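## Task

Pick up the small yellow sponge from the shelving at the far end of the aisle and set it down on the desk. Every object that was upright on the floor must still be upright at the end. The robot must not topple or be left leaning, or the task fails. A result that only holds because the robot is still supporting it is not counted.

## Robot and tools

Robot: a Hello Robot Stretch 4, a single-arm mobile manipulator about 1.6 m tall. It has an omni-wheel base (rim within 0.23 m of the base origin), a lift on a mast, an arm that telescopes forward, a three-joint wrist (yaw, pitch, roll) and a two-finger gripper. There is only one arm. Loose objects may occasionally get a small push from the environment.

Frames: the base frame sits on the floor under the base centre, with x forward, y left and z up. hand_pose is reported in this frame. It marks a point between the open fingertips, and its printed value may be slightly off. The odometry frame is the base frame as it was when the scene began. base_odometry comes from wheel turns only, so slipping shows up as travel. Heading runs from -3.142 to 3.142, positive to the left.

execute_actions(actions, cameras): actions holds exactly one action, or is empty to just read the state. An action can contain:
- base: one command, each a relative offset from where the base last reported itself. translate_m moves straight, forward positive, -2 to 2 m. strafe_m moves sideways, left positive, -2 to 2 m. rotate_rad turns in place, counter-clockwise positive, -3.2 to 3.2.
- joints: a dictionary of absolute joint targets by name, not offsets. lift_m 0 to 1.2 m. arm_m 0 to 0.55 m of extension. wrist_yaw_rad -1.134 to 4.276 (0 forward, positive left, 3.14 stowed back; above 3.4 the arm may interfere). wrist_pitch_rad -1.117 to 4.259 (0 level, 1.57 pointing down). wrist_roll_rad -1.117 to 4.259 (0 puts the fingers level; positive turns clockwise as seen from behind). gripper_m -0.038 to 0.141, the fingertip gap in metres; negative values press the tips together.
- pace: "slow", "default", "fast" or "max". Base speeds for these are 0.1/0.3/0.4/0.6 m/s and 1/2/3/4 rad/s. A raised lift caps them further, down to 0.3 m/s and 1 rad/s at full height.
- contact_limits: {"arm_m": value}, from 0 (gentlest) to 0.75. The default is 0.5.
- end_of_arm: "enable_torque", sent alone, turns any wrist or gripper motor that shut itself off back on.
All motions in one action start together. Any action lasts at most 15 s. An out-of-range joint target is clipped and the result notes it. An unknown key or any other bad value rejects the whole call. A joint you leave out can still be pushing toward its earlier target. cameras is a list from head_camera, head_left_camera, head_right_camera, wrist_camera or "all". Leaving it out or passing null means all; [] means none.

wait(seconds 0 to 10) lets the robot idle and returns the state. zoom_image(camera, region [x0,y0,x1,y1] in pixels, at most 504x504) gives a closer look at that camera's latest image. read_manual returns only licence texts. finished_scene(scene 1 or 2) ends the scene for good and reports success. The goal must already be met and stay met, with the object released. Replying without any tool call ends every remaining scene.

Reading results: base_status and joint_status give how each motion ended. done means reached; for the base it only means the wheels turned the commanded amount. off_target means it stopped short and may still push. contact_stop_at_<key> means it hit something; the target is dropped and that part may go slack (a lift can sink, wheels can roll). limit_stop_at_tilt means the lean exceeded 6 degrees; lift, arm and wheels go slack. limit_stop_at_own_body means a self-collision was about to happen. torque_fault means a wrist or gripper motor went limp; recover with enable_torque. Once a stop is reported, the remaining calls in that reply are skipped. on_its_own covers things not commanded in this call; its "held at" shows a target, not a position. lidar_m lists 12 distances in 30-degree sectors, counter-clockwise from straight ahead (4th left, 7th behind, 10th right). "-" means nothing seen, or closer than 0.25 m. The lidar sees from about 0.15 m up, so table tops register. wrist_depth_mm is a 7x7 grid of median depths in mm. motor_effort is a percentage, with the peak in brackets; readings are noisy. If turned_by_wheels and turned_by_imu differ by more than about 0.1 rad, the base slipped or hit something. base_tilt is in degrees.

Gripping: command a gap smaller than the object's width. The gripper_m reading and "done" do not prove you are holding it; look for a clear rise in gripper effort or use the cameras. If the tips get stuck on a surface, raise the lift. To unfold the wrist at the start, send lift_m 0.4 together with wrist_yaw_rad 0.

Cameras: head_camera looks forward and down from the mast top; turn the base to look elsewhere. head_left_camera and head_right_camera are fisheyes that also show the base and arm. wrist_camera looks along the fingers. Calibration data is supplied with K and T_world_to_cam in the base frame.

Avoid dropping or slamming objects, hitting things hard, knocking over anything standing on the floor, and tipping the robot. Do not drive or turn with more than 1 kg held while arm_m is above 0.2, especially at fast paces. Avoid strong pushes with the gripper raised high.

Each tool is called after "Emit:" as name(argument=value, ...) on one line, values as JSON.

## Session

Emit:
execute_actions(actions=[])

Scene clock: 0.00 s.
base_odometry: x=+0.000 y=+0.000 heading=+0.000 (m, m, rad; odometry frame)
turned_by_wheels: +0.000 (rad since the last result)
turned_by_imu: +0.000 (rad since the last result)
base_tilt: forward=+0.1 right=+0.6 (deg)
lidar_m: 1.60 2.75 0.64 0.65 0.66 2.27 1.19 0.96 0.99 1.09 1.80 1.43
base_status: not commanded
joint_positions: lift_m=+0.158 arm_m=-0.002 wrist_yaw_rad=+3.084 wrist_pitch_rad=+0.012 wrist_roll_rad=+0.002 gripper_m=+0.057
joint_status: not commanded
motor_effort: lift_m=+20 arm_m=+0 wrist_yaw_rad=-1 wrist_pitch_rad=-6 wrist_roll_rad=-1 gripper_m=-3 wheel_0=+0 wheel_1=+0 wheel_2=+0 (%)
hand_pose: x=-0.1141 y=+0.1040 z=+0.3331 quat_wxyz=(+0.029, -0.006, +0.001, +1.000) (m; base frame)
wrist_depth_mm: - 116 142 1576 - - - / - 113 143 1661 - - - / - 125 161 1618 - - - / 149 148 1308 1618 - - - / 229 1118 1281 1576 1576 1808 1808 / 229 1008 878 931 554 891 1025 / 229 750 741 - - 723 741
pictures: head_camera, head_left_camera, head_right_camera, wrist_camera
Images, in order (width x height): head_camera 420x560, head_left_camera 420x672, head_right_camera 420x672, wrist_camera 616x392.

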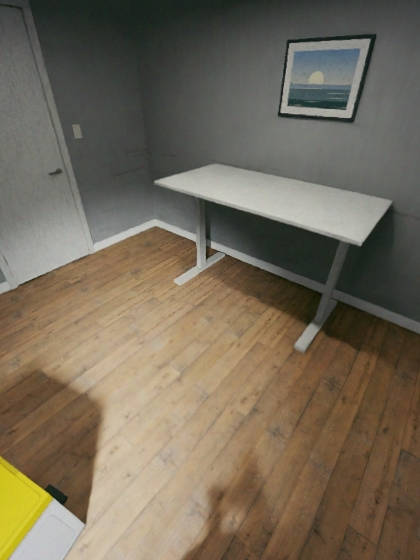

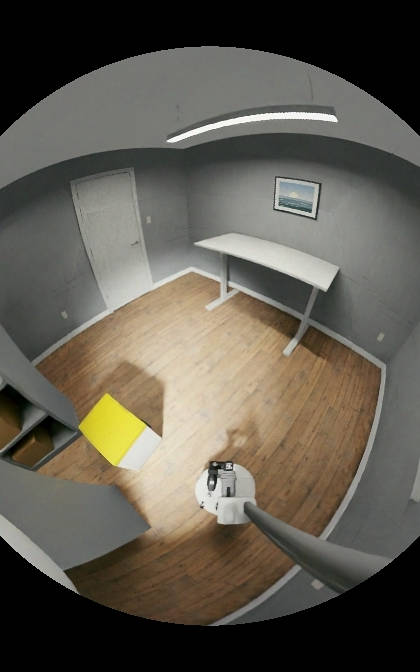

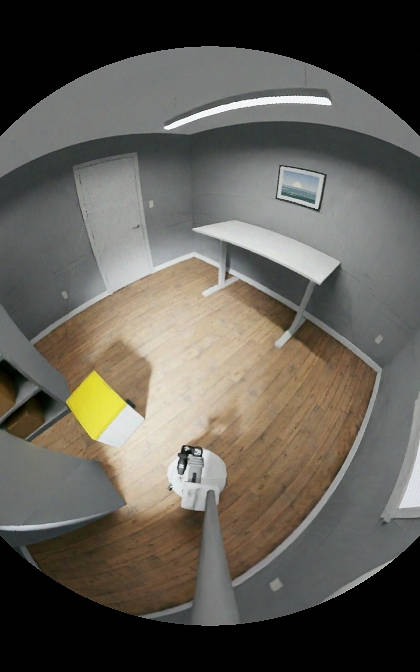

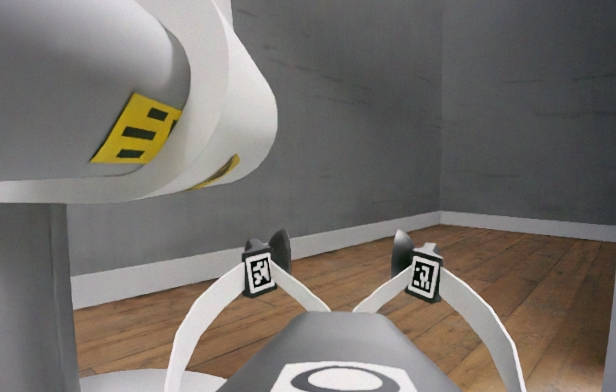

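Emit:
execute_actions(actions=[{"base":{"translate_m":1.0},"pace":"max"}], cameras=[])

Emit:
execute_actions(actions=[{"base":{"rotate_rad":2.5},"pace":"fast"}], cameras=["head_camera","head_left_camera"])

Scene clock: 3.63 s.
base_odometry: x=+1.000 y=+0.000 heading=+0.001 (m, m, rad; odometry frame)
turned_by_wheels: +0.001 (rad since the last result)
turned_by_imu: -0.001 (rad since the last result)
base_tilt: forward=+0.0 right=+0.7 (deg)
lidar_m: 0.75 1.22 2.08 1.72 0.82 0.80 2.03 1.62 1.60 1.77 0.65 0.65
base_status: done
joint_positions: lift_m=+0.158 arm_m=-0.002 wrist_yaw_rad=+3.084 wrist_pitch_rad=+0.012 wrist_roll_rad=+0.002 gripper_m=+0.057
joint_status: not commanded
motor_effort: lift_m=+20(20) arm_m=-1(0) wrist_yaw_rad=-1(0) wrist_pitch_rad=-5(6) wrist_roll_rad=-1(0) gripper_m=-2(4) wheel_0=+4(14) wheel_1=+3(10) wheel_2=+3(19) (%)
hand_pose: x=-0.1141 y=+0.1040 z=+0.3331 quat_wxyz=(+0.029, -0.006, +0.001, +1.000) (m; base frame)
wrist_depth_mm: - 116 142 - - 1336 1229 / - 113 144 - - 1366 1229 / - 125 161 - - 1397 1229 / 149 148 - - - 1366 707 / 229 1618 1708 1537 1537 1336 715 / 229 1025 891 960 554 891 715 / 229 750 732 - - 732 715
pictures: none
No camera images: the call's "cameras" was empty. Leave "cameras" out to get every camera's image.

Scene clock: 5.73 s.
base_odometry: x=+1.000 y=+0.000 heading=+2.500 (m, m, rad; odometry frame)
turned_by_wheels: +2.499 (rad since the last result)
turned_by_imu: +2.476 (rad since the last result)
base_tilt: forward=+0.1 right=+0.6 (deg)
lidar_m: 0.81 1.51 1.64 1.60 1.76 0.68 0.65 0.72 1.05 2.08 2.22 0.85
base_status: done
joint_positions: lift_m=+0.158 arm_m=-0.002 wrist_yaw_rad=+3.084 wrist_pitch_rad=+0.012 wrist_roll_rad=+0.002 gripper_m=+0.057
joint_status: not commanded
motor_effort: lift_m=+20(20) arm_m=+0(0) wrist_yaw_rad=+0(0) wrist_pitch_rad=-5(5) wrist_roll_rad=-1(2) gripper_m=-2(3) wheel_0=-6(14) wheel_1=-2(13) wheel_2=-4(15) (%)
hand_pose: x=-0.1141 y=+0.1040 z=+0.3331 quat_wxyz=(+0.029, -0.006, +0.001, +1.000) (m; base frame)
wrist_depth_mm: - 116 142 1499 1397 1430 1430 / - 113 144 1537 1537 1464 1464 / - 125 161 1537 1537 1537 1397 / 149 148 1618 1576 1537 1499 1430 / 230 1661 1576 1576 1098 1537 1464 / 230 1008 904 931 504 891 1042 / 229 768 741 - - 732 732
pictures: head_camera, head_left_camera
Images, in order (width x height): head_camera 420x560, head_left_camera 420x672.

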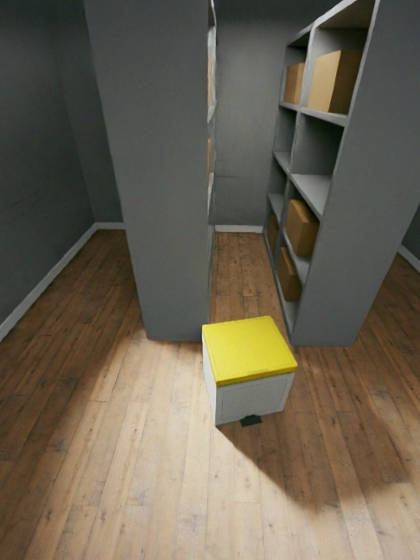

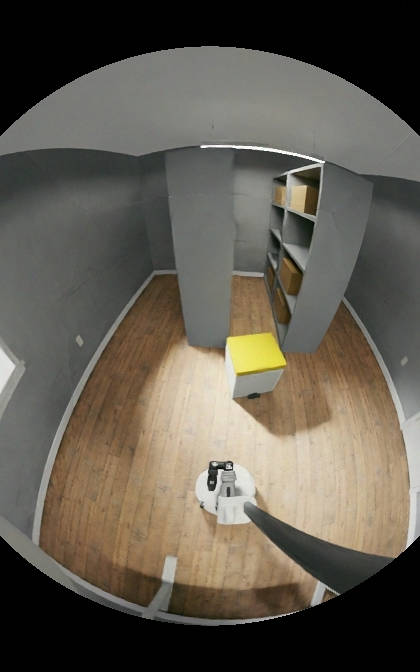

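Emit:
execute_actions(actions=[{"base":{"strafe_m":0.3},"pace":"max"}], cameras=[])

Emit:
execute_actions(actions=[{"base":{"translate_m":1.03},"pace":"max"}], cameras=[])

Emit:
execute_actions(actions=[{"base":{"strafe_m":-0.8},"pace":"slow"}], cameras=["head_camera","head_right_camera"])

Scene clock: 7.93 s.
base_odometry: x=+0.820 y=-0.240 heading=+2.500 (m, m, rad; odometry frame)
turned_by_wheels: +0.000 (rad since the last result)
turned_by_imu: +0.001 (rad since the last result)
base_tilt: forward=+0.0 right=+0.5 (deg)
lidar_m: 1.18 1.79 1.34 1.29 1.40 0.65 0.63 0.68 1.02 2.39 1.92 0.86
base_status: done
joint_positions: lift_m=+0.158 arm_m=-0.002 wrist_yaw_rad=+3.084 wrist_pitch_rad=+0.012 wrist_roll_rad=+0.002 gripper_m=+0.057
joint_status: not commanded
motor_effort: lift_m=+20(20) arm_m=+0(0) wrist_yaw_rad=-1(0) wrist_pitch_rad=-6(6) wrist_roll_rad=-1(0) gripper_m=-2(3) wheel_0=-1(17) wheel_1=-3(16) wheel_2=+0(3) (%)
hand_pose: x=-0.1141 y=+0.1040 z=+0.3331 quat_wxyz=(+0.029, -0.006, +0.001, +1.000) (m; base frame)
wrist_depth_mm: - 116 142 1430 1464 1430 1366 / - 113 144 1499 1464 1430 1397 / - 125 161 1464 1499 1464 1430 / 149 148 1618 1537 1537 1499 1464 / 229 1618 1618 1397 1537 1499 1464 / 230 1025 891 931 549 891 1008 / 229 759 741 - - 723 741
pictures: none
No camera images: the call's "cameras" was empty. Leave "cameras" out to get every camera's image.

Scene clock: 11.13 s.
base_odometry: x=-0.005 y=+0.377 heading=+2.500 (m, m, rad; odometry frame)
turned_by_wheels: +0.000 (rad since the last result)
turned_by_imu: -0.001 (rad since the last result)
base_tilt: forward=+0.0 right=+0.6 (deg)
lidar_m: 0.40 0.46 1.29 1.25 1.34 1.93 2.01 1.82 0.34 0.30 0.31 0.41
base_status: done
joint_positions: lift_m=+0.158 arm_m=-0.002 wrist_yaw_rad=+3.084 wrist_pitch_rad=+0.012 wrist_roll_rad=+0.002 gripper_m=+0.057
joint_status: not commanded
motor_effort: lift_m=+20(20) arm_m=-1(1) wrist_yaw_rad=+2(1) wrist_pitch_rad=-5(6) wrist_roll_rad=+0(0) gripper_m=-3(2) wheel_0=+4(13) wheel_1=+3(11) wheel_2=-1(20) (%)
hand_pose: x=-0.1141 y=+0.1040 z=+0.3331 quat_wxyz=(+0.029, -0.006, +0.001, +1.000) (m; base frame)
wrist_depth_mm: - 116 143 - - - - / - 113 144 - - - - / - 125 161 - - - - / 150 148 - - - - - / 230 1708 1708 1537 1576 1708 1708 / 229 1008 904 946 554 891 1025 / 229 768 732 - - 732 741
pictures: none
No camera images: the call's "cameras" was empty. Leave "cameras" out to get every camera's image.

action 0: "base": strafe_m = -0.8 would last too long for one action: at the pace "slow" strafe_m can be at most 0.78 in either direction: name a faster pace, or command the rest in another action

Emit:
execute_actions(actions=[{"base":{"strafe_m":-0.75},"pace":"slow"}], cameras=["head_camera","head_right_camera"])

Scene clock: 20.03 s.
base_odometry: x=+0.444 y=+0.977 heading=+2.500 (m, m, rad; odometry frame)
turned_by_wheels: +0.000 (rad since the last result)
turned_by_imu: -0.004 (rad since the last result)
base_tilt: forward=+0.0 right=+0.6 (deg)
lidar_m: 0.92 0.58 0.56 2.02 2.12 1.79 2.16 2.26 0.25 0.25 0.25 0.39
base_status: done
joint_positions: lift_m=+0.158 arm_m=-0.002 wrist_yaw_rad=+3.084 wrist_pitch_rad=+0.012 wrist_roll_rad=+0.002 gripper_m=+0.057
joint_status: not commanded
motor_effort: lift_m=+20(20) arm_m=-1(1) wrist_yaw_rad=-1(1) wrist_pitch_rad=-6(6) wrist_roll_rad=+0(0) gripper_m=-2(1) wheel_0=+9(11) wheel_1=-8(10) wheel_2=+0(0) (%)
hand_pose: x=-0.1141 y=+0.1040 z=+0.3331 quat_wxyz=(+0.029, -0.006, +0.001, +1.000) (m; base frame)
wrist_depth_mm: - 116 142 - - - - / - 113 144 - - - - / - 125 161 - - - - / 149 148 - - - - - / 229 1756 1708 1537 1537 1708 1708 / 229 1008 891 946 559 917 1008 / 229 768 759 - - 715 741
pictures: head_camera, head_right_camera
Images, in order (width x height): head_camera 420x560, head_right_camera 420x672.

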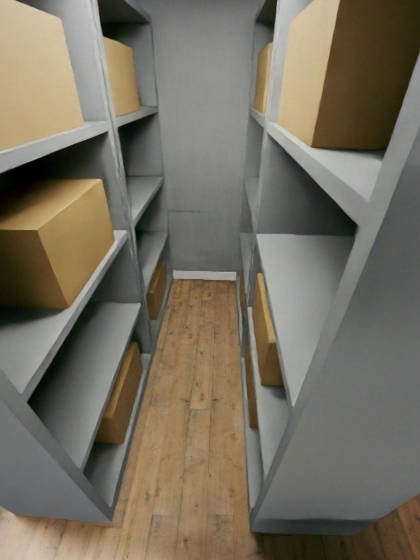

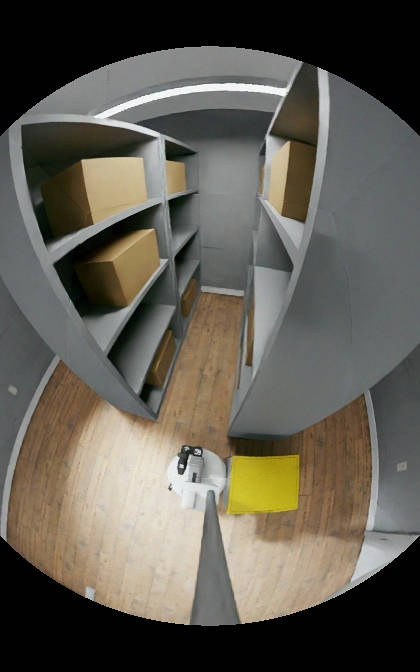

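Emit:
execute_actions(actions=[{"base":{"strafe_m":0.19}}], cameras=[])

Emit:
execute_actions(actions=[{"base":{"rotate_rad":-0.05}}], cameras=[])

Emit:
execute_actions(actions=[{"base":{"translate_m":0.9},"joints":{"lift_m":0.4,"wrist_yaw_rad":0}}])

Scene clock: 22.53 s.
base_odometry: x=+0.330 y=+0.825 heading=+2.500 (m, m, rad; odometry frame)
turned_by_wheels: +0.000 (rad since the last result)
turned_by_imu: +0.000 (rad since the last result)
base_tilt: forward=+0.0 right=+0.6 (deg)
lidar_m: 0.77 0.44 0.56 1.82 1.93 1.74 2.50 1.88 0.40 0.37 0.39 0.55
base_status: done
joint_positions: lift_m=+0.158 arm_m=-0.002 wrist_yaw_rad=+3.084 wrist_pitch_rad=+0.012 wrist_roll_rad=+0.002 gripper_m=+0.057
joint_status: not commanded
motor_effort: lift_m=+20(20) arm_m=-1(1) wrist_yaw_rad=+0(1) wrist_pitch_rad=-6(7) wrist_roll_rad=-1(0) gripper_m=-1(4) wheel_0=-6(14) wheel_1=+4(13) wheel_2=+0(1) (%)
hand_pose: x=-0.1141 y=+0.1040 z=+0.3331 quat_wxyz=(+0.029, -0.006, +0.001, +1.000) (m; base frame)
wrist_depth_mm: - 116 142 - - - - / - 113 144 - - - - / - 125 161 - - - - / 149 148 - - - - - / 230 1708 1708 1576 1537 1808 1708 / 231 1025 891 931 549 904 1025 / 229 759 759 - - 723 741
pictures: none
No camera images: the call's "cameras" was empty. Leave "cameras" out to get every camera's image.

Scene clock: 23.13 s.
base_odometry: x=+0.330 y=+0.825 heading=+2.451 (m, m, rad; odometry frame)
turned_by_wheels: -0.049 (rad since the last result)
turned_by_imu: -0.048 (rad since the last result)
base_tilt: forward=+0.0 right=+0.6 (deg)
lidar_m: 0.93 0.45 0.55 1.82 1.92 1.77 2.10 1.85 0.39 0.37 0.39 0.51
base_status: done
joint_positions: lift_m=+0.158 arm_m=-0.002 wrist_yaw_rad=+3.084 wrist_pitch_rad=+0.012 wrist_roll_rad=+0.002 gripper_m=+0.057
joint_status: not commanded
motor_effort: lift_m=+20(20) arm_m=-1(0) wrist_yaw_rad=+0(0) wrist_pitch_rad=-5(6) wrist_roll_rad=-1(0) gripper_m=-3(4) wheel_0=+7(7) wheel_1=+3(9) wheel_2=+6(9) (%)
hand_pose: x=-0.1141 y=+0.1040 z=+0.3331 quat_wxyz=(+0.029, -0.006, +0.001, +1.000) (m; base frame)
wrist_depth_mm: - 116 142 - - - - / - 113 144 - - - - / - 125 161 - - - - / 149 148 - - - - - / 229 1661 1756 1537 1576 1708 1708 / 230 1008 904 917 554 904 1025 / 229 759 732 - - 723 732
pictures: none
No camera images: the call's "cameras" was empty. Leave "cameras" out to get every camera's image.

Scene clock: 27.63 s.
torque_fault: wrist_yaw_rad switched itself off since the last result.
base_odometry: x=-0.364 y=+1.398 heading=+2.452 (m, m, rad; odometry frame)
turned_by_wheels: +0.001 (rad since the last result)
turned_by_imu: +0.001 (rad since the last result)
base_tilt: forward=+0.0 right=+0.6 (deg)
lidar_m: 0.83 0.31 0.25 0.25 0.25 0.34 3.07 0.53 0.39 0.35 0.37 0.56
base_status: done
joint_positions: lift_m=+0.400 arm_m=-0.002 wrist_yaw_rad=+2.742 wrist_pitch_rad=+0.012 wrist_roll_rad=+0.002 gripper_m=+0.057
joint_status: wrist_yaw_rad torque_fault (moved -0.342 of -3.084); the others done
on_its_own: wrist_yaw_rad is off since a torque_fault, until you send "end_of_arm": "enable_torque" (your +0.000 is given up)
motor_effort: lift_m=+24(34) arm_m=+1(1) wrist_yaw_rad=+0(100) wrist_pitch_rad=-5(88) wrist_roll_rad=+0(4) gripper_m=-3(4) wheel_0=+5(25) wheel_1=+5(28) wheel_2=-2(21) (%)
hand_pose: x=-0.0631 y=+0.1927 z=+0.5744 quat_wxyz=(+0.198, -0.006, +0.002, +0.980) (m; base frame)
wrist_depth_mm: 149 - - 647 683 707 609 / 150 - - 640 683 732 615 / 159 - - 661 699 741 627 / - - - 661 699 741 634 / - - - 445 392 442 433 / 1618 1661 1397 343 214 226 259 / 1205 1205 1205 - - 186 194
pictures: head_camera, head_left_camera, head_right_camera, wrist_camera
camera_calibration (this result's frames):
wrist_camera: T_world_to_cam=[[0.320713, 0.94713, 0.00936237, -0.14979], [0.0779761, -0.0165504, -0.996818, 0.623247], [-0.943961, 0.320423, -0.0791614, 0.157821], [0, 0, 0, 1]] pos_world=[0.148418, 0.101617, 0.63516]
Images, in order (width x height): head_camera 420x560, head_left_camera 420x672, head_right_camera 420x672, wrist_camera 616x392.

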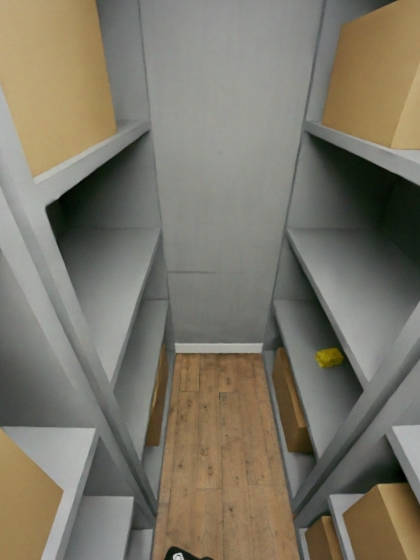

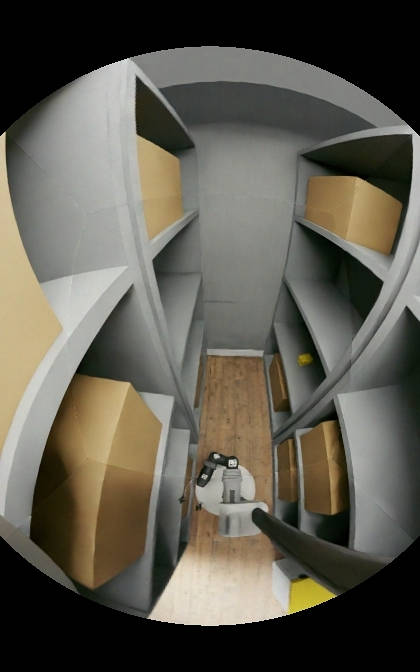

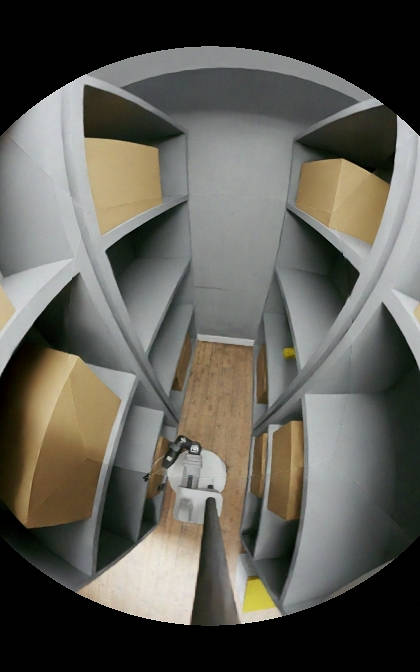

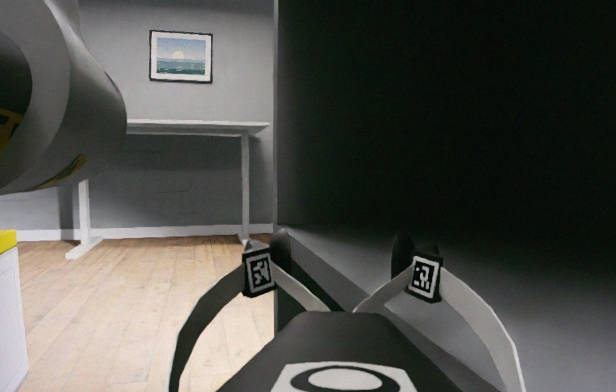

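Emit:
execute_actions(actions=[{"end_of_arm":"enable_torque"}], cameras=[])

Emit:
execute_actions(actions=[{"base":{"strafe_m":-0.05},"joints":{"lift_m":0.5,"wrist_yaw_rad":3.0,"wrist_pitch_rad":1.5,"arm_m":0.1}}], cameras=[])

Emit:
execute_actions(actions=[{"joints":{"wrist_yaw_rad":0,"gripper_m":0.14}}], cameras=[])

Emit:
execute_actions(actions=[{"base":{"translate_m":0.5},"joints":{"lift_m":0.45,"wrist_pitch_rad":0.0,"arm_m":0}}], cameras=[])

Emit:
execute_actions(actions=[{"base":{"rotate_rad":-0.78},"pace":"slow"}])

Scene clock: 28.70 s.
base_odometry: x=-0.364 y=+1.398 heading=+2.452 (m, m, rad; odometry frame)
turned_by_wheels: +0.000 (rad since the last result)
turned_by_imu: +0.000 (rad since the last result)
base_tilt: forward=+0.1 right=+0.6 (deg)
lidar_m: 0.82 0.30 0.25 0.25 0.25 0.34 3.10 0.53 0.38 0.35 0.38 0.57
base_status: not commanded
joint_positions: lift_m=+0.400 arm_m=-0.002 wrist_yaw_rad=+2.742 wrist_pitch_rad=+0.012 wrist_roll_rad=+0.002 gripper_m=+0.057
joint_status: not commanded
end_of_arm: enable_torque: each motor that was off is on again
on_its_own: wrist_yaw_rad is held at +2.742, not at your +0.000, since a torque_fault
motor_effort: lift_m=+24(24) arm_m=+0(1) wrist_yaw_rad=-1(0) wrist_pitch_rad=-7(6) wrist_roll_rad=-1(1) gripper_m=-3(1) wheel_0=+5(5) wheel_1=+5(4) wheel_2=-2(2) (%)
hand_pose: x=-0.0631 y=+0.1927 z=+0.5744 quat_wxyz=(+0.198, -0.006, +0.002, +0.980) (m; base frame)
wrist_depth_mm: 148 - - 647 676 723 609 / 149 - - 654 683 723 621 / 158 - - 661 699 741 615 / - - - 654 707 741 621 / - - - 449 389 439 433 / 1576 1618 1464 342 214 227 260 / 1205 1229 1182 - - 186 194
pictures: none
No camera images: the call's "cameras" was empty. Leave "cameras" out to get every camera's image.

Scene clock: 30.13 s.
base_odometry: x=-0.332 y=+1.436 heading=+2.452 (m, m, rad; odometry frame)
turned_by_wheels: +0.000 (rad since the last result)
turned_by_imu: +0.000 (rad since the last result)
base_tilt: forward=+0.0 right=+0.6 (deg)
lidar_m: 1.00 0.39 0.27 0.25 0.27 0.41 3.48 0.45 0.33 0.31 0.31 0.48
base_status: done
joint_positions: lift_m=+0.500 arm_m=+0.099 wrist_yaw_rad=+3.000 wrist_pitch_rad=+1.500 wrist_roll_rad=+0.002 gripper_m=+0.057
joint_status: all done
motor_effort: lift_m=+24(26) arm_m=+5(3) wrist_yaw_rad=-1(1) wrist_pitch_rad=+1(7) wrist_roll_rad=+0(1) gripper_m=-2(0) wheel_0=+5(12) wheel_1=-2(11) wheel_2=+0(0) (%)
hand_pose: x=+0.2622 y=+0.0894 z=+0.3901 quat_wxyz=(+0.052, -0.680, +0.049, +0.730) (m; base frame)
wrist_depth_mm: 591 430 415 413 402 469 325 / 580 427 415 407 427 484 332 / 574 430 415 415 603 508 338 / 580 647 634 621 609 521 517 / 564 647 634 615 609 525 517 / 554 647 634 609 399 418 373 / 539 647 627 - - 530 351
pictures: none
No camera images: the call's "cameras" was empty. Leave "cameras" out to get every camera's image.

Scene clock: 32.47 s.
base_odometry: x=-0.332 y=+1.436 heading=+2.452 (m, m, rad; odometry frame)
turned_by_wheels: +0.000 (rad since the last result)
turned_by_imu: +0.000 (rad since the last result)
base_tilt: forward=+0.0 right=+0.6 (deg)
lidar_m: 1.00 0.37 0.27 0.26 0.28 0.39 3.50 0.45 0.32 0.30 0.31 0.46
base_status: not commanded
joint_positions: lift_m=+0.500 arm_m=+0.099 wrist_yaw_rad=+0.000 wrist_pitch_rad=+1.500 wrist_roll_rad=+0.002 gripper_m=+0.140
joint_status: all done
motor_effort: lift_m=+24(24) arm_m=+5(5) wrist_yaw_rad=-1(6) wrist_pitch_rad=+0(1) wrist_roll_rad=+1(0) gripper_m=+1(2) wheel_0=+5(5) wheel_1=-2(2) wheel_2=+0(0) (%)
hand_pose: x=+0.2904 y=-0.0874 z=+0.3901 quat_wxyz=(+0.732, +0.001, +0.682, -0.001) (m; base frame)
wrist_depth_mm: 580 603 634 621 597 603 512 / 585 621 634 621 627 597 517 / 473 640 634 615 609 597 466 / 569 647 640 621 603 603 459 / 569 640 231 621 615 525 459 / 488 640 433 175 181 559 442 / 496 580 415 - - 597 433
pictures: none
No camera images: the call's "cameras" was empty. Leave "cameras" out to get every camera's image.

Scene clock: 35.60 s.
base_odometry: x=-0.718 y=+1.754 heading=+2.453 (m, m, rad; odometry frame)
turned_by_wheels: +0.001 (rad since the last result)
turned_by_imu: +0.000 (rad since the last result)
base_tilt: forward=+0.0 right=+0.6 (deg)
lidar_m: 0.82 0.35 0.26 0.25 0.28 0.38 1.33 0.46 0.35 0.33 0.34 0.49
base_status: done
joint_positions: lift_m=+0.450 arm_m=+0.001 wrist_yaw_rad=+0.000 wrist_pitch_rad=+0.002 wrist_roll_rad=+0.002 gripper_m=+0.140
joint_status: all done
motor_effort: lift_m=+16(22) arm_m=-5(0) wrist_yaw_rad=+0(1) wrist_pitch_rad=-7(15) wrist_roll_rad=+0(0) gripper_m=-1(2) wheel_0=+6(11) wheel_1=+5(10) wheel_2=-3(14) (%)
hand_pose: x=+0.4602 y=-0.0874 z=+0.6278 quat_wxyz=(+1.000, +0.001, +0.001, +0.000) (m; base frame)
wrist_depth_mm: 585 574 603 585 564 559 496 / 603 585 615 591 580 564 500 / 591 591 627 597 585 569 512 / 615 591 627 615 591 574 512 / 609 603 229 609 603 216 517 / 459 609 634 174 180 585 530 / 627 621 654 - - 591 525
pictures: none
No camera images: the call's "cameras" was empty. Leave "cameras" out to get every camera's image.

Scene clock: 37.63 s.
base_odometry: x=-0.718 y=+1.754 heading=+1.674 (m, m, rad; odometry frame)
turned_by_wheels: -0.779 (rad since the last result)
turned_by_imu: -0.772 (rad since the last result)
base_tilt: forward=+0.1 right=+0.6 (deg)
lidar_m: 0.40 0.72 0.50 0.30 0.25 0.25 0.30 0.58 0.65 0.38 0.32 0.32
base_status: done
joint_positions: lift_m=+0.450 arm_m=+0.001 wrist_yaw_rad=+0.000 wrist_pitch_rad=+0.002 wrist_roll_rad=+0.002 gripper_m=+0.140
joint_status: not commanded
motor_effort: lift_m=+16(16) arm_m=-5(5) wrist_yaw_rad=+0(1) wrist_pitch_rad=-7(7) wrist_roll_rad=-1(1) gripper_m=-1(1) wheel_0=+6(11) wheel_1=+5(10) wheel_2=+6(10) (%)
hand_pose: x=+0.4602 y=-0.0874 z=+0.6278 quat_wxyz=(+1.000, +0.001, +0.001, +0.000) (m; base frame)
wrist_depth_mm: 580 615 683 750 676 569 488 / 591 627 715 820 723 569 492 / 591 627 723 820 723 580 500 / 597 634 732 820 715 574 500 / 597 634 231 683 691 216 504 / 603 634 370 174 181 345 397 / 609 647 322 - - 283 286
pictures: head_camera, head_left_camera, head_right_camera, wrist_camera
camera_calibration (this result's frames):
wrist_camera: T_world_to_cam=[[0.072806, -0.997295, 0.0100764, -0.109139], [-0.0685825, -0.0150856, -0.997531, 0.699112], [0.994985, 0.0719352, -0.0694954, -0.17431], [0, 0, 0, 1]] pos_world=[0.229329, -0.0857582, 0.686372]
Images, in order (width x height): head_camera 420x560, head_left_camera 420x672, head_right_camera 420x672, wrist_camera 616x392.

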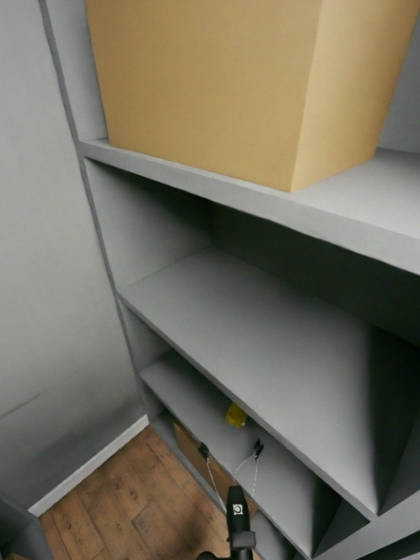

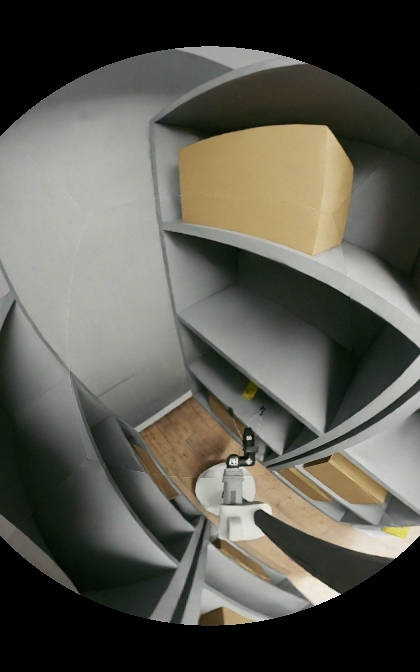

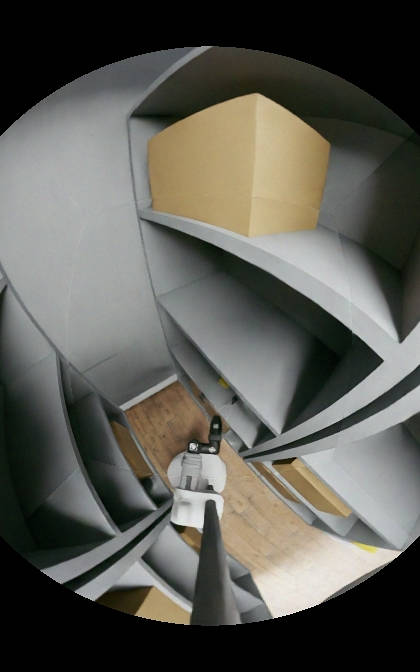

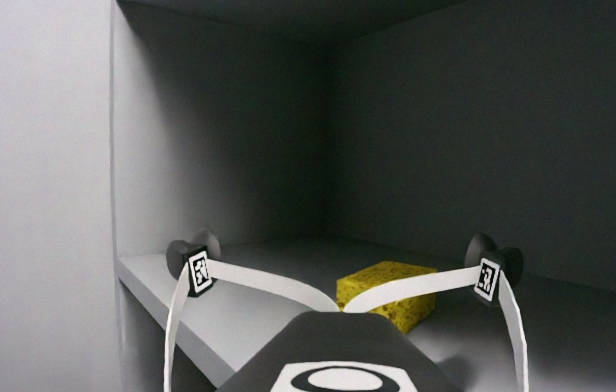

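Emit:
execute_actions(actions=[{"base":{"rotate_rad":-0.07},"joints":{"lift_m":0.465,"wrist_pitch_rad":0.3}}], cameras=[])

Emit:
execute_actions(actions=[{"joints":{"arm_m":0.14}}], cameras=["wrist_camera"])

Scene clock: 39.63 s.
base_odometry: x=-0.718 y=+1.754 heading=+1.605 (m, m, rad; odometry frame)
turned_by_wheels: -0.069 (rad since the last result)
turned_by_imu: -0.068 (rad since the last result)
base_tilt: forward=+0.0 right=+0.6 (deg)
lidar_m: 0.38 0.64 0.58 0.31 0.26 0.25 0.30 0.49 0.76 0.41 0.32 0.32
base_status: done
joint_positions: lift_m=+0.465 arm_m=+0.001 wrist_yaw_rad=+0.000 wrist_pitch_rad=+0.302 wrist_roll_rad=+0.002 gripper_m=+0.140
joint_status: all done
motor_effort: lift_m=+24(25) arm_m=-4(5) wrist_yaw_rad=+0(0) wrist_pitch_rad=-5(4) wrist_roll_rad=+1(1) gripper_m=-1(1) wheel_0=+5(11) wheel_1=+3(9) wheel_2=+7(9) (%)
hand_pose: x=+0.4472 y=-0.0874 z=+0.5571 quat_wxyz=(+0.989, +0.001, +0.150, +0.000) (m; base frame)
wrist_depth_mm: 549 585 691 750 621 512 449 / 564 621 732 788 647 530 466 / 591 609 661 640 621 539 484 / 627 439 402 353 366 384 384 / 647 683 229 289 287 215 279 / 668 723 265 175 181 208 216 / 699 759 455 - - 181 -
pictures: none
No camera images: the call's "cameras" was empty. Leave "cameras" out to get every camera's image.

Scene clock: 41.10 s.
base_odometry: x=-0.718 y=+1.754 heading=+1.605 (m, m, rad; odometry frame)
turned_by_wheels: +0.000 (rad since the last result)
turned_by_imu: +0.000 (rad since the last result)
base_tilt: forward=+0.1 right=+0.7 (deg)
lidar_m: 0.39 0.65 0.57 0.31 0.25 0.25 0.30 0.51 0.75 0.40 0.33 0.32
base_status: not commanded
joint_positions: lift_m=+0.465 arm_m=+0.139 wrist_yaw_rad=+0.000 wrist_pitch_rad=+0.302 wrist_roll_rad=+0.002 gripper_m=+0.140
joint_status: all done
motor_effort: lift_m=+24(24) arm_m=+5(2) wrist_yaw_rad=-1(1) wrist_pitch_rad=-6(7) wrist_roll_rad=-1(1) gripper_m=-1(0) wheel_0=+5(5) wheel_1=+3(3) wheel_2=+7(7) (%)
hand_pose: x=+0.5855 y=-0.0874 z=+0.5570 quat_wxyz=(+0.989, +0.001, +0.150, +0.000) (m; base frame)
wrist_depth_mm: 462 517 609 627 508 418 366 / 466 535 627 668 525 439 379 / 488 544 615 627 530 452 392 / 407 404 397 368 336 387 382 / 309 291 230 220 246 215 276 / 246 224 215 174 180 208 216 / 597 182 191 - - 180 -
pictures: wrist_camera
camera_calibration (this result's frames):
wrist_camera: T_world_to_cam=[[0.0726406, -0.997288, -0.0118737, -0.105188], [-0.359975, -0.0151136, -0.932839, 0.771634], [0.93013, 0.0720362, -0.360097, -0.103974], [0, 0, 0, 1]] pos_world=[0.38212, -0.085751, 0.681121]
Images, in order (width x height): wrist_camera 616x392.

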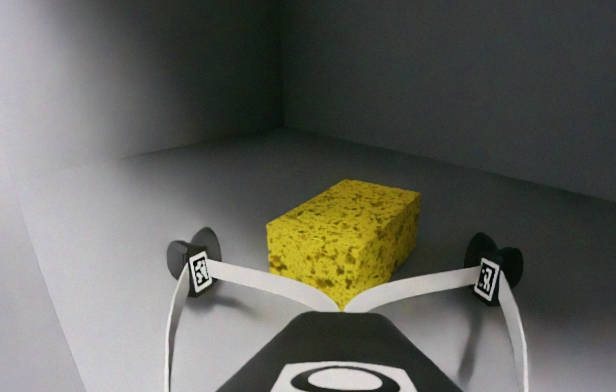

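Emit:
execute_actions(actions=[{"joints":{"arm_m":0.17}}], cameras=[])

Emit:
execute_actions(actions=[{"joints":{"gripper_m":0.0}}], cameras=[])

Emit:
execute_actions(actions=[{"joints":{"lift_m":0.52,"arm_m":0}}], cameras=[])

Emit:
execute_actions(actions=[{"base":{"rotate_rad":0.81}}], cameras=[])

Emit:
execute_actions(actions=[{"base":{"strafe_m":-0.03}}], cameras=[])

Emit:
execute_actions(actions=[{"base":{"translate_m":-0.8}}], cameras=["wrist_camera","head_camera"])

Scene clock: 42.47 s.
base_odometry: x=-0.718 y=+1.754 heading=+1.605 (m, m, rad; odometry frame)
turned_by_wheels: +0.000 (rad since the last result)
turned_by_imu: +0.000 (rad since the last result)
base_tilt: forward=+0.0 right=+0.6 (deg)
lidar_m: 0.37 0.64 0.58 0.30 0.25 0.25 0.28 0.52 0.72 0.40 0.33 0.32
base_status: not commanded
joint_positions: lift_m=+0.465 arm_m=+0.169 wrist_yaw_rad=+0.000 wrist_pitch_rad=+0.302 wrist_roll_rad=+0.002 gripper_m=+0.140
joint_status: all done
motor_effort: lift_m=+24(24) arm_m=+5(4) wrist_yaw_rad=+0(0) wrist_pitch_rad=-5(6) wrist_roll_rad=-1(0) gripper_m=+0(1) wheel_0=+5(5) wheel_1=+3(3) wheel_2=+7(7) (%)
hand_pose: x=+0.6155 y=-0.0874 z=+0.5570 quat_wxyz=(+0.989, +0.001, +0.150, +0.000) (m; base frame)
wrist_depth_mm: 442 496 574 603 480 397 349 / 459 517 609 634 500 413 362 / 473 525 597 609 517 430 370 / 402 402 397 392 384 387 375 / 289 290 223 197 219 216 276 / 223 224 214 172 177 207 216 / 187 182 190 - - 180 -
pictures: none
No camera images: the call's "cameras" was empty. Leave "cameras" out to get every camera's image.

Scene clock: 44.83 s.
base_odometry: x=-0.718 y=+1.754 heading=+1.605 (m, m, rad; odometry frame)
turned_by_wheels: +0.000 (rad since the last result)
turned_by_imu: +0.000 (rad since the last result)
base_tilt: forward=+0.1 right=+0.6 (deg)
lidar_m: 0.38 0.63 0.59 0.30 0.25 0.25 0.29 0.51 0.73 0.39 0.33 0.32
base_status: not commanded
joint_positions: lift_m=+0.465 arm_m=+0.169 wrist_yaw_rad=+0.000 wrist_pitch_rad=+0.302 wrist_roll_rad=+0.002 gripper_m=+0.001
joint_status: all done
motor_effort: lift_m=+24(24) arm_m=+5(5) wrist_yaw_rad=-1(1) wrist_pitch_rad=-7(5) wrist_roll_rad=+0(1) gripper_m=-21(20) wheel_0=+5(5) wheel_1=+3(3) wheel_2=+7(7) (%)
hand_pose: x=+0.6155 y=-0.0874 z=+0.5570 quat_wxyz=(+0.989, +0.001, +0.150, +0.000) (m; base frame)
wrist_depth_mm: 442 504 580 597 484 399 351 / 452 517 615 621 500 415 359 / 469 530 597 603 517 430 373 / 407 402 399 368 384 384 373 / 290 289 286 185 201 279 276 / 224 214 206 173 171 177 215 / 187 189 190 - - 182 -
pictures: none
No camera images: the call's "cameras" was empty. Leave "cameras" out to get every camera's image.

Scene clock: 46.43 s.
base_odometry: x=-0.718 y=+1.754 heading=+1.605 (m, m, rad; odometry frame)
turned_by_wheels: +0.000 (rad since the last result)
turned_by_imu: +0.000 (rad since the last result)
base_tilt: forward=+0.1 right=+0.6 (deg)
lidar_m: 0.37 0.64 0.57 0.31 0.26 0.25 0.29 0.51 0.74 0.40 0.33 0.33
base_status: not commanded
joint_positions: lift_m=+0.520 arm_m=+0.001 wrist_yaw_rad=+0.000 wrist_pitch_rad=+0.302 wrist_roll_rad=+0.002 gripper_m=+0.001
joint_status: all done
motor_effort: lift_m=+24(26) arm_m=-5(4) wrist_yaw_rad=+1(1) wrist_pitch_rad=-6(6) wrist_roll_rad=+0(1) gripper_m=-19(19) wheel_0=+5(5) wheel_1=+3(3) wheel_2=+7(7) (%)
hand_pose: x=+0.4472 y=-0.0874 z=+0.6120 quat_wxyz=(+0.989, +0.001, +0.151, +0.000) (m; base frame)
wrist_depth_mm: 544 597 699 768 615 512 445 / 564 615 723 778 640 530 459 / 591 647 750 788 676 554 480 / 627 569 554 517 539 530 492 / 654 480 402 185 201 387 382 / 668 723 298 173 171 178 309 / 699 778 492 - - 253 -
pictures: none
No camera images: the call's "cameras" was empty. Leave "cameras" out to get every camera's image.

Scene clock: 48.00 s.
base_odometry: x=-0.718 y=+1.754 heading=+2.414 (m, m, rad; odometry frame)
turned_by_wheels: +0.809 (rad since the last result)
turned_by_imu: +0.801 (rad since the last result)
base_tilt: forward=+0.1 right=+0.7 (deg)
lidar_m: 0.82 0.37 0.26 0.25 0.26 0.38 1.00 0.49 0.35 0.32 0.35 0.46
base_status: done
joint_positions: lift_m=+0.520 arm_m=+0.001 wrist_yaw_rad=+0.000 wrist_pitch_rad=+0.302 wrist_roll_rad=+0.002 gripper_m=+0.001
joint_status: not commanded
motor_effort: lift_m=+24(24) arm_m=-5(5) wrist_yaw_rad=+1(1) wrist_pitch_rad=-6(7) wrist_roll_rad=+1(0) gripper_m=-19(19) wheel_0=-7(12) wheel_1=-6(10) wheel_2=-5(11) (%)
hand_pose: x=+0.4472 y=-0.0874 z=+0.6120 quat_wxyz=(+0.989, +0.001, +0.151, +0.000) (m; base frame)
wrist_depth_mm: 521 559 554 539 530 525 469 / 549 585 574 580 554 554 488 / 580 603 609 609 591 574 517 / 564 640 640 621 609 609 530 / 484 661 668 185 200 603 442 / 723 683 732 173 171 178 615 / 504 741 778 - - 683 661
pictures: none
No camera images: the call's "cameras" was empty. Leave "cameras" out to get every camera's image.

Scene clock: 48.93 s.
base_odometry: x=-0.698 y=+1.776 heading=+2.414 (m, m, rad; odometry frame)
turned_by_wheels: +0.000 (rad since the last result)
turned_by_imu: +0.000 (rad since the last result)
base_tilt: forward=+0.1 right=+0.6 (deg)
lidar_m: 0.83 0.41 0.28 0.27 0.30 0.41 1.42 0.46 0.31 0.28 0.31 0.43
base_status: done
joint_positions: lift_m=+0.520 arm_m=+0.001 wrist_yaw_rad=+0.000 wrist_pitch_rad=+0.302 wrist_roll_rad=+0.002 gripper_m=+0.001
joint_status: not commanded
motor_effort: lift_m=+24(24) arm_m=-5(5) wrist_yaw_rad=+1(1) wrist_pitch_rad=-7(5) wrist_roll_rad=-1(0) gripper_m=-21(21) wheel_0=+4(12) wheel_1=-4(13) wheel_2=+0(3) (%)
hand_pose: x=+0.4472 y=-0.0874 z=+0.6120 quat_wxyz=(+0.989, +0.001, +0.151, +0.000) (m; base frame)
wrist_depth_mm: 525 559 554 544 539 517 469 / 549 585 574 574 559 539 496 / 591 615 615 603 591 574 517 / 574 654 647 627 609 569 535 / 668 683 676 185 201 591 404 / 723 691 732 174 171 178 609 / 741 759 788 - - 668 661
pictures: none
No camera images: the call's "cameras" was empty. Leave "cameras" out to get every camera's image.

Scene clock: 53.10 s.
base_odometry: x=-0.101 y=+1.244 heading=+2.413 (m, m, rad; odometry frame)
turned_by_wheels: -0.001 (rad since the last result)
turned_by_imu: +0.000 (rad since the last result)
base_tilt: forward=+0.1 right=+0.6 (deg)
lidar_m: 1.18 0.40 0.28 0.26 0.28 3.23 3.15 0.54 0.32 0.31 0.32 0.45
base_status: done
joint_positions: lift_m=+0.520 arm_m=+0.001 wrist_yaw_rad=+0.000 wrist_pitch_rad=+0.302 wrist_roll_rad=+0.002 gripper_m=+0.001
joint_status: not commanded
motor_effort: lift_m=+24(24) arm_m=-5(5) wrist_yaw_rad=+1(0) wrist_pitch_rad=-7(7) wrist_roll_rad=+0(1) gripper_m=-20(19) wheel_0=-5(13) wheel_1=-4(9) wheel_2=+3(14) (%)
hand_pose: x=+0.4472 y=-0.0874 z=+0.6120 quat_wxyz=(+0.989, +0.001, +0.151, +0.000) (m; base frame)
wrist_depth_mm: 473 1281 1281 1308 1229 1182 402 / 480 1336 1366 1336 1308 1229 397 / 492 904 1430 1397 1366 854 404 / 480 931 1397 1499 1336 668 415 / 508 878 946 185 200 768 407 / 535 615 976 174 172 178 452 / 574 661 960 - - 585 473
pictures: head_camera, wrist_camera
camera_calibration (this result's frames):
wrist_camera: T_world_to_cam=[[0.0726058, -0.99729, -0.0118947, -0.0944712], [-0.360226, -0.0151007, -0.932743, 0.773183], [0.930035, 0.0720073, -0.360346, 0.0446312], [0, 0, 0, 1]] pos_world=[0.243871, -0.0857534, 0.736139]
Images, in order (width x height): head_camera 420x560, wrist_camera 616x392.

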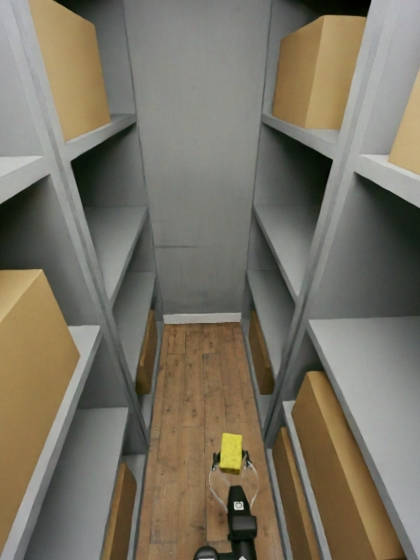

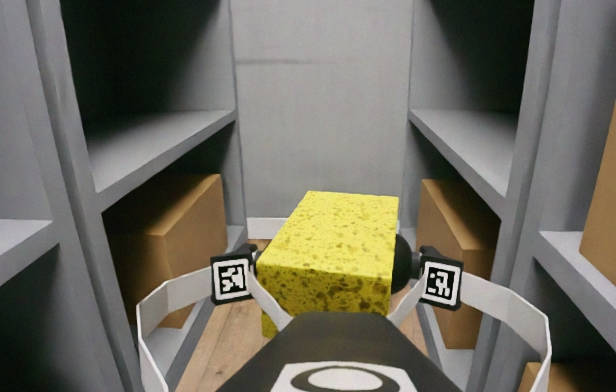

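Emit:
execute_actions(actions=[{"base":{"translate_m":-1.6},"joints":{"lift_m":0.8},"pace":"fast"}], cameras=[])

Emit:
execute_actions(actions=[{"base":{"rotate_rad":3.14}}], cameras=[])

Emit:
execute_actions(actions=[{"joints":{"arm_m":0.4}}], cameras=["wrist_camera","head_camera"])

Scene clock: 58.77 s.
base_odometry: x=+1.092 y=+0.179 heading=+2.413 (m, m, rad; odometry frame)
turned_by_wheels: -0.001 (rad since the last result)
turned_by_imu: +0.001 (rad since the last result)
base_tilt: forward=+0.0 right=+0.6 (deg)
lidar_m: 1.40 1.41 1.90 1.80 1.88 0.73 0.69 0.76 1.03 1.89 1.98 0.92
base_status: done
joint_positions: lift_m=+0.800 arm_m=+0.001 wrist_yaw_rad=+0.000 wrist_pitch_rad=+0.302 wrist_roll_rad=+0.002 gripper_m=+0.001
joint_status: all done
motor_effort: lift_m=+24(26) arm_m=-5(5) wrist_yaw_rad=+0(0) wrist_pitch_rad=-7(6) wrist_roll_rad=+0(2) gripper_m=-21(19) wheel_0=-6(12) wheel_1=-3(11) wheel_2=-1(16) (%)
hand_pose: x=+0.4472 y=-0.0874 z=+0.8920 quat_wxyz=(+0.989, +0.001, +0.151, +0.000) (m; base frame)
wrist_depth_mm: - 1078 1205 - 1808 1008 991 / - 1138 1138 - 1863 1042 1025 / - 1205 1229 - 1863 1118 1078 / - 1255 1255 - 1229 1182 1182 / - 1336 1336 185 200 1229 1182 / 1537 1430 1430 174 171 178 842 / 1336 1336 1366 - - 759 723
pictures: none
No camera images: the call's "cameras" was empty. Leave "cameras" out to get every camera's image.

Scene clock: 61.63 s.
base_odometry: x=+1.092 y=+0.179 heading=-0.732 (m, m, rad; odometry frame)
turned_by_wheels: +3.139 (rad since the last result)
turned_by_imu: +3.110 (rad since the last result)
base_tilt: forward=+0.1 right=+0.6 (deg)
lidar_m: 0.69 0.74 1.01 1.88 1.97 0.92 1.40 1.42 1.93 1.81 1.89 0.73
base_status: done
joint_positions: lift_m=+0.800 arm_m=+0.001 wrist_yaw_rad=+0.000 wrist_pitch_rad=+0.302 wrist_roll_rad=+0.002 gripper_m=+0.001
joint_status: not commanded
motor_effort: lift_m=+23(24) arm_m=-5(5) wrist_yaw_rad=+0(2) wrist_pitch_rad=-6(6) wrist_roll_rad=-3(1) gripper_m=-20(20) wheel_0=-6(12) wheel_1=-5(9) wheel_2=-5(12) (%)
hand_pose: x=+0.4472 y=-0.0874 z=+0.8921 quat_wxyz=(+0.989, +0.001, +0.151, +0.000) (m; base frame)
wrist_depth_mm: 1229 1205 1205 1182 1160 1160 1098 / 1025 878 759 723 691 699 750 / 1308 1366 1308 1281 1308 1229 1205 / 1025 1464 1397 1336 1281 1308 1308 / 1118 1537 1464 185 201 931 1336 / 1118 1499 1499 174 171 178 1430 / 1255 1281 1366 - - 1205 1281
pictures: none
No camera images: the call's "cameras" was empty. Leave "cameras" out to get every camera's image.

Scene clock: 63.97 s.
base_odometry: x=+1.092 y=+0.179 heading=-0.731 (m, m, rad; odometry frame)
turned_by_wheels: +0.001 (rad since the last result)
turned_by_imu: +0.012 (rad since the last result)
base_tilt: forward=+0.0 right=+0.6 (deg)
lidar_m: 0.70 0.74 1.03 1.87 1.99 0.92 1.40 1.42 1.92 1.80 1.90 0.74
base_status: not commanded
joint_positions: lift_m=+0.800 arm_m=+0.376 wrist_yaw_rad=-0.002 wrist_pitch_rad=+0.310 wrist_roll_rad=+0.004 gripper_m=+0.001
joint_status: arm_m contact_stop (moved +0.375 of +0.399)
on_its_own: arm_m is slack since a contact_stop (your +0.400 is given up); wrist_pitch_rad is at rest, and its effort (-26) is outside its rest range (-23 to +23)
motor_effort: lift_m=+23(23) arm_m=+0(17) wrist_yaw_rad=+5(48) wrist_pitch_rad=-26(50) wrist_roll_rad=-8(6) gripper_m=-19(20) wheel_0=-2(6) wheel_1=-2(5) wheel_2=-4(14) (%)
hand_pose: x=+0.8215 y=-0.0880 z=+0.8900 quat_wxyz=(+0.988, +0.002, +0.154, -0.001) (m; base frame)
wrist_depth_mm: 866 842 854 831 809 809 778 / 798 676 603 559 544 539 544 / 265 254 245 238 235 231 229 / 159 157 154 152 150 147 147 / 125 121 118 115 112 109 - / 1205 144 124 118 115 114 - / 1255 1255 1229 - - 1118 1098
pictures: head_camera, wrist_camera
camera_calibration (this result's frames):
wrist_camera: T_world_to_cam=[[0.0697851, -0.997454, -0.0146924, -0.114099], [-0.367222, -0.0119925, -0.930056, 1.17094], [0.927512, 0.0702994, -0.367124, -0.195299], [0, 0, 0, 1]] pos_world=[0.619102, -0.0860366, 1.01567]
Images, in order (width x height): head_camera 420x560, wrist_camera 616x392.

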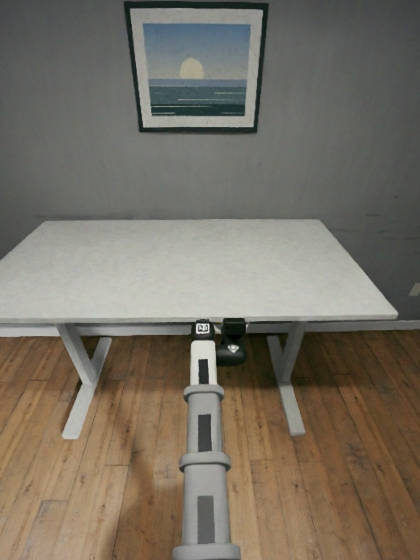

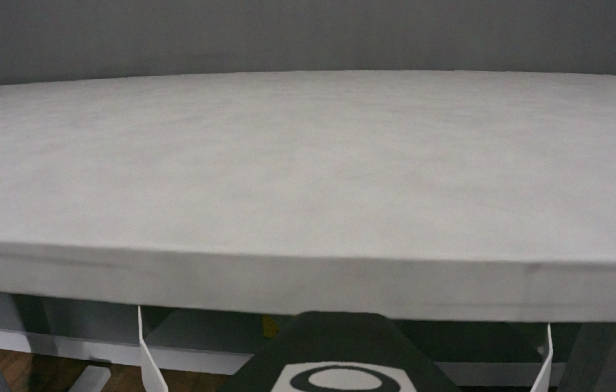

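Emit:
execute_actions(actions=[{"joints":{"arm_m":0.1}}], cameras=[])

Emit:
execute_actions(actions=[{"joints":{"lift_m":0.93,"wrist_pitch_rad":0.3}}], cameras=[])

Emit:
execute_actions(actions=[{"joints":{"arm_m":0.42}}], cameras=[])

Emit:
execute_actions(actions=[{"joints":{"lift_m":0.895}}], cameras=[])

Emit:
execute_actions(actions=[{"joints":{"gripper_m":0.1}}], cameras=[])

Emit:
execute_actions(actions=[{"joints":{"arm_m":0.25}}], cameras=["wrist_camera"])

Emit:
finished_scene(scene=1)

Scene clock: 66.70 s.
base_odometry: x=+1.092 y=+0.179 heading=-0.731 (m, m, rad; odometry frame)
turned_by_wheels: +0.000 (rad since the last result)
turned_by_imu: +0.000 (rad since the last result)
base_tilt: forward=+0.1 right=+0.6 (deg)
lidar_m: 0.71 0.73 1.05 1.87 1.97 0.91 1.39 1.43 1.92 1.80 1.90 0.75
base_status: not commanded
joint_positions: lift_m=+0.800 arm_m=+0.101 wrist_yaw_rad=+0.000 wrist_pitch_rad=+0.302 wrist_roll_rad=+0.002 gripper_m=+0.001
joint_status: all done
motor_effort: lift_m=+23(23) arm_m=-5(4) wrist_yaw_rad=+0(4) wrist_pitch_rad=-7(28) wrist_roll_rad=-2(7) gripper_m=-19(19) wheel_0=-2(2) wheel_1=-3(2) wheel_2=-4(4) (%)
hand_pose: x=+0.5472 y=-0.0874 z=+0.8920 quat_wxyz=(+0.989, +0.001, +0.151, +0.000) (m; base frame)
wrist_depth_mm: 1118 1098 1098 1078 1060 1060 1008 / 1008 842 741 699 676 691 715 / 418 402 1229 379 373 357 353 / 1366 1308 1308 1229 1229 1205 732 / 1397 1430 1308 186 200 1255 788 / 1060 1430 1464 173 171 178 1308 / 1078 1255 1308 - - 1205 1281
pictures: none
No camera images: the call's "cameras" was empty. Leave "cameras" out to get every camera's image.

Scene clock: 68.30 s.
base_odometry: x=+1.092 y=+0.179 heading=-0.731 (m, m, rad; odometry frame)
turned_by_wheels: +0.000 (rad since the last result)
turned_by_imu: +0.000 (rad since the last result)
base_tilt: forward=+0.0 right=+0.6 (deg)
lidar_m: 0.69 0.73 1.04 1.88 1.97 0.93 1.39 1.42 1.93 1.80 1.91 0.75
base_status: not commanded
joint_positions: lift_m=+0.930 arm_m=+0.101 wrist_yaw_rad=+0.000 wrist_pitch_rad=+0.302 wrist_roll_rad=+0.002 gripper_m=+0.001
joint_status: all done
motor_effort: lift_m=+24(25) arm_m=-5(5) wrist_yaw_rad=+1(0) wrist_pitch_rad=-7(8) wrist_roll_rad=-3(2) gripper_m=-22(20) wheel_0=-2(1) wheel_1=-2(2) wheel_2=-4(4) (%)
hand_pose: x=+0.5472 y=-0.0874 z=+1.0219 quat_wxyz=(+0.989, +0.001, +0.151, +0.000) (m; base frame)
wrist_depth_mm: 1138 1118 1118 1060 1060 1025 1008 / 1182 1160 1160 1138 1118 1078 1060 / 931 904 866 854 831 820 820 / 549 544 530 488 521 521 504 / 946 1397 430 186 200 410 415 / 1042 1499 1499 173 171 178 1336 / 1118 1464 1537 - - 1397 1366
pictures: none
No camera images: the call's "cameras" was empty. Leave "cameras" out to get every camera's image.

Scene clock: 70.37 s.
base_odometry: x=+1.092 y=+0.179 heading=-0.731 (m, m, rad; odometry frame)
turned_by_wheels: +0.000 (rad since the last result)
turned_by_imu: +0.000 (rad since the last result)
base_tilt: forward=+0.0 right=+0.7 (deg)
lidar_m: 0.71 0.74 1.03 1.86 1.98 0.92 1.39 1.44 1.90 1.80 1.90 0.73
base_status: not commanded
joint_positions: lift_m=+0.930 arm_m=+0.419 wrist_yaw_rad=+0.000 wrist_pitch_rad=+0.302 wrist_roll_rad=+0.002 gripper_m=+0.001
joint_status: all done
motor_effort: lift_m=+24(24) arm_m=+5(5) wrist_yaw_rad=-1(1) wrist_pitch_rad=-6(7) wrist_roll_rad=-1(1) gripper_m=-19(20) wheel_0=-2(2) wheel_1=-2(2) wheel_2=-4(4) (%)
hand_pose: x=+0.8655 y=-0.0874 z=+1.0220 quat_wxyz=(+0.989, +0.001, +0.151, +0.000) (m; base frame)
wrist_depth_mm: 820 820 788 798 768 750 732 / 878 866 854 820 798 788 768 / 904 891 878 842 842 809 788 / 544 539 530 492 517 508 508 / 387 384 384 185 200 373 366 / 296 286 277 173 171 178 297 / 249 253 254 - - 242 -
pictures: none
No camera images: the call's "cameras" was empty. Leave "cameras" out to get every camera's image.

Scene clock: 71.33 s.
base_odometry: x=+1.092 y=+0.179 heading=-0.731 (m, m, rad; odometry frame)
turned_by_wheels: +0.000 (rad since the last result)
turned_by_imu: +0.000 (rad since the last result)
base_tilt: forward=+0.1 right=+0.6 (deg)
lidar_m: 0.70 0.75 1.04 1.87 1.98 0.90 1.39 1.41 1.90 1.81 1.90 0.74
base_status: not commanded
joint_positions: lift_m=+0.895 arm_m=+0.419 wrist_yaw_rad=+0.000 wrist_pitch_rad=+0.302 wrist_roll_rad=+0.002 gripper_m=+0.001
joint_status: all done
motor_effort: lift_m=+15(23) arm_m=+5(5) wrist_yaw_rad=-1(0) wrist_pitch_rad=-7(6) wrist_roll_rad=+0(0) gripper_m=-22(18) wheel_0=-2(1) wheel_1=-2(2) wheel_2=-4(4) (%)
hand_pose: x=+0.8655 y=-0.0874 z=+0.9877 quat_wxyz=(+0.989, +0.001, +0.151, +0.000) (m; base frame)
wrist_depth_mm: 842 820 798 788 778 741 723 / 891 866 854 820 809 798 768 / 750 732 699 676 668 676 661 / 445 442 433 399 424 418 418 / 319 317 315 185 201 306 301 / 245 235 225 174 171 178 234 / 205 207 208 - - 199 -
pictures: none
No camera images: the call's "cameras" was empty. Leave "cameras" out to get every camera's image.

Scene clock: 73.13 s.
base_odometry: x=+1.092 y=+0.179 heading=-0.731 (m, m, rad; odometry frame)
turned_by_wheels: +0.000 (rad since the last result)
turned_by_imu: +0.000 (rad since the last result)
base_tilt: forward=+0.1 right=+0.7 (deg)
lidar_m: 0.71 0.74 1.04 1.86 1.98 0.92 1.39 1.43 1.92 1.81 1.89 0.74
base_status: not commanded
joint_positions: lift_m=+0.895 arm_m=+0.419 wrist_yaw_rad=+0.000 wrist_pitch_rad=+0.302 wrist_roll_rad=+0.002 gripper_m=+0.100
joint_status: all done
motor_effort: lift_m=+15(16) arm_m=+5(5) wrist_yaw_rad=-1(0) wrist_pitch_rad=-5(5) wrist_roll_rad=-3(2) gripper_m=-1(23) wheel_0=-2(2) wheel_1=-2(2) wheel_2=-4(4) (%)
hand_pose: x=+0.8655 y=-0.0874 z=+0.9877 quat_wxyz=(+0.989, +0.001, +0.151, +0.000) (m; base frame)
wrist_depth_mm: 842 820 798 798 768 750 741 / 891 854 842 831 798 788 778 / 759 732 707 691 676 676 676 / 445 439 433 430 424 415 418 / 317 317 282 224 234 290 303 / 244 246 226 187 189 220 236 / 205 207 205 - - 197 200
pictures: none
No camera images: the call's "cameras" was empty. Leave "cameras" out to get every camera's image.

Scene clock: 74.73 s.
base_odometry: x=+1.092 y=+0.179 heading=-0.731 (m, m, rad; odometry frame)
turned_by_wheels: +0.000 (rad since the last result)
turned_by_imu: +0.000 (rad since the last result)
base_tilt: forward=+0.1 right=+0.6 (deg)
lidar_m: 0.71 0.75 1.02 1.86 1.98 0.90 1.41 1.42 1.92 1.81 1.89 0.75
base_status: not commanded
joint_positions: lift_m=+0.895 arm_m=+0.251 wrist_yaw_rad=+0.000 wrist_pitch_rad=+0.302 wrist_roll_rad=+0.002 gripper_m=+0.100
joint_status: all done
motor_effort: lift_m=+16(16) arm_m=-5(8) wrist_yaw_rad=+0(0) wrist_pitch_rad=-6(7) wrist_roll_rad=-3(1) gripper_m=-2(2) wheel_0=-2(2) wheel_1=-2(2) wheel_2=-4(4) (%)
hand_pose: x=+0.6972 y=-0.0874 z=+0.9877 quat_wxyz=(+0.989, +0.001, +0.151, +0.000) (m; base frame)
wrist_depth_mm: 991 976 960 931 917 904 891 / 1060 1025 991 991 960 946 931 / 768 732 707 691 676 668 683 / 445 439 433 370 397 418 415 / 314 315 286 314 309 290 301 / 1336 1336 277 224 224 254 256 / 1366 1366 1366 - - 1229 707
pictures: wrist_camera
camera_calibration (this result's frames):
wrist_camera: T_world_to_cam=[[0.0724071, -0.9973, -0.012239, -0.107702], [-0.360175, -0.0147028, -0.932769, 1.21371], [0.930071, 0.0719473, -0.360267, -0.052607], [0, 0, 0, 1]] pos_world=[0.493873, -0.0857812, 1.11184]
Images, in order (width x height): wrist_camera 616x392.

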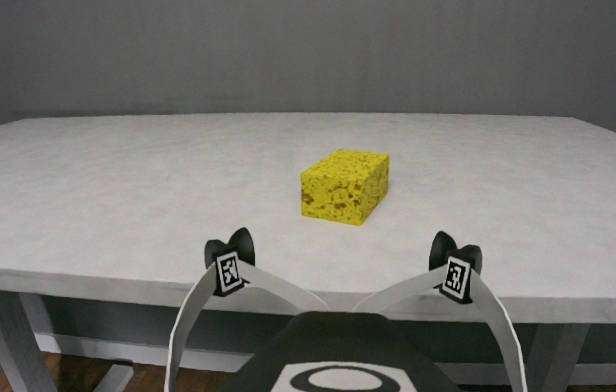

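The scene is finished: the task was done.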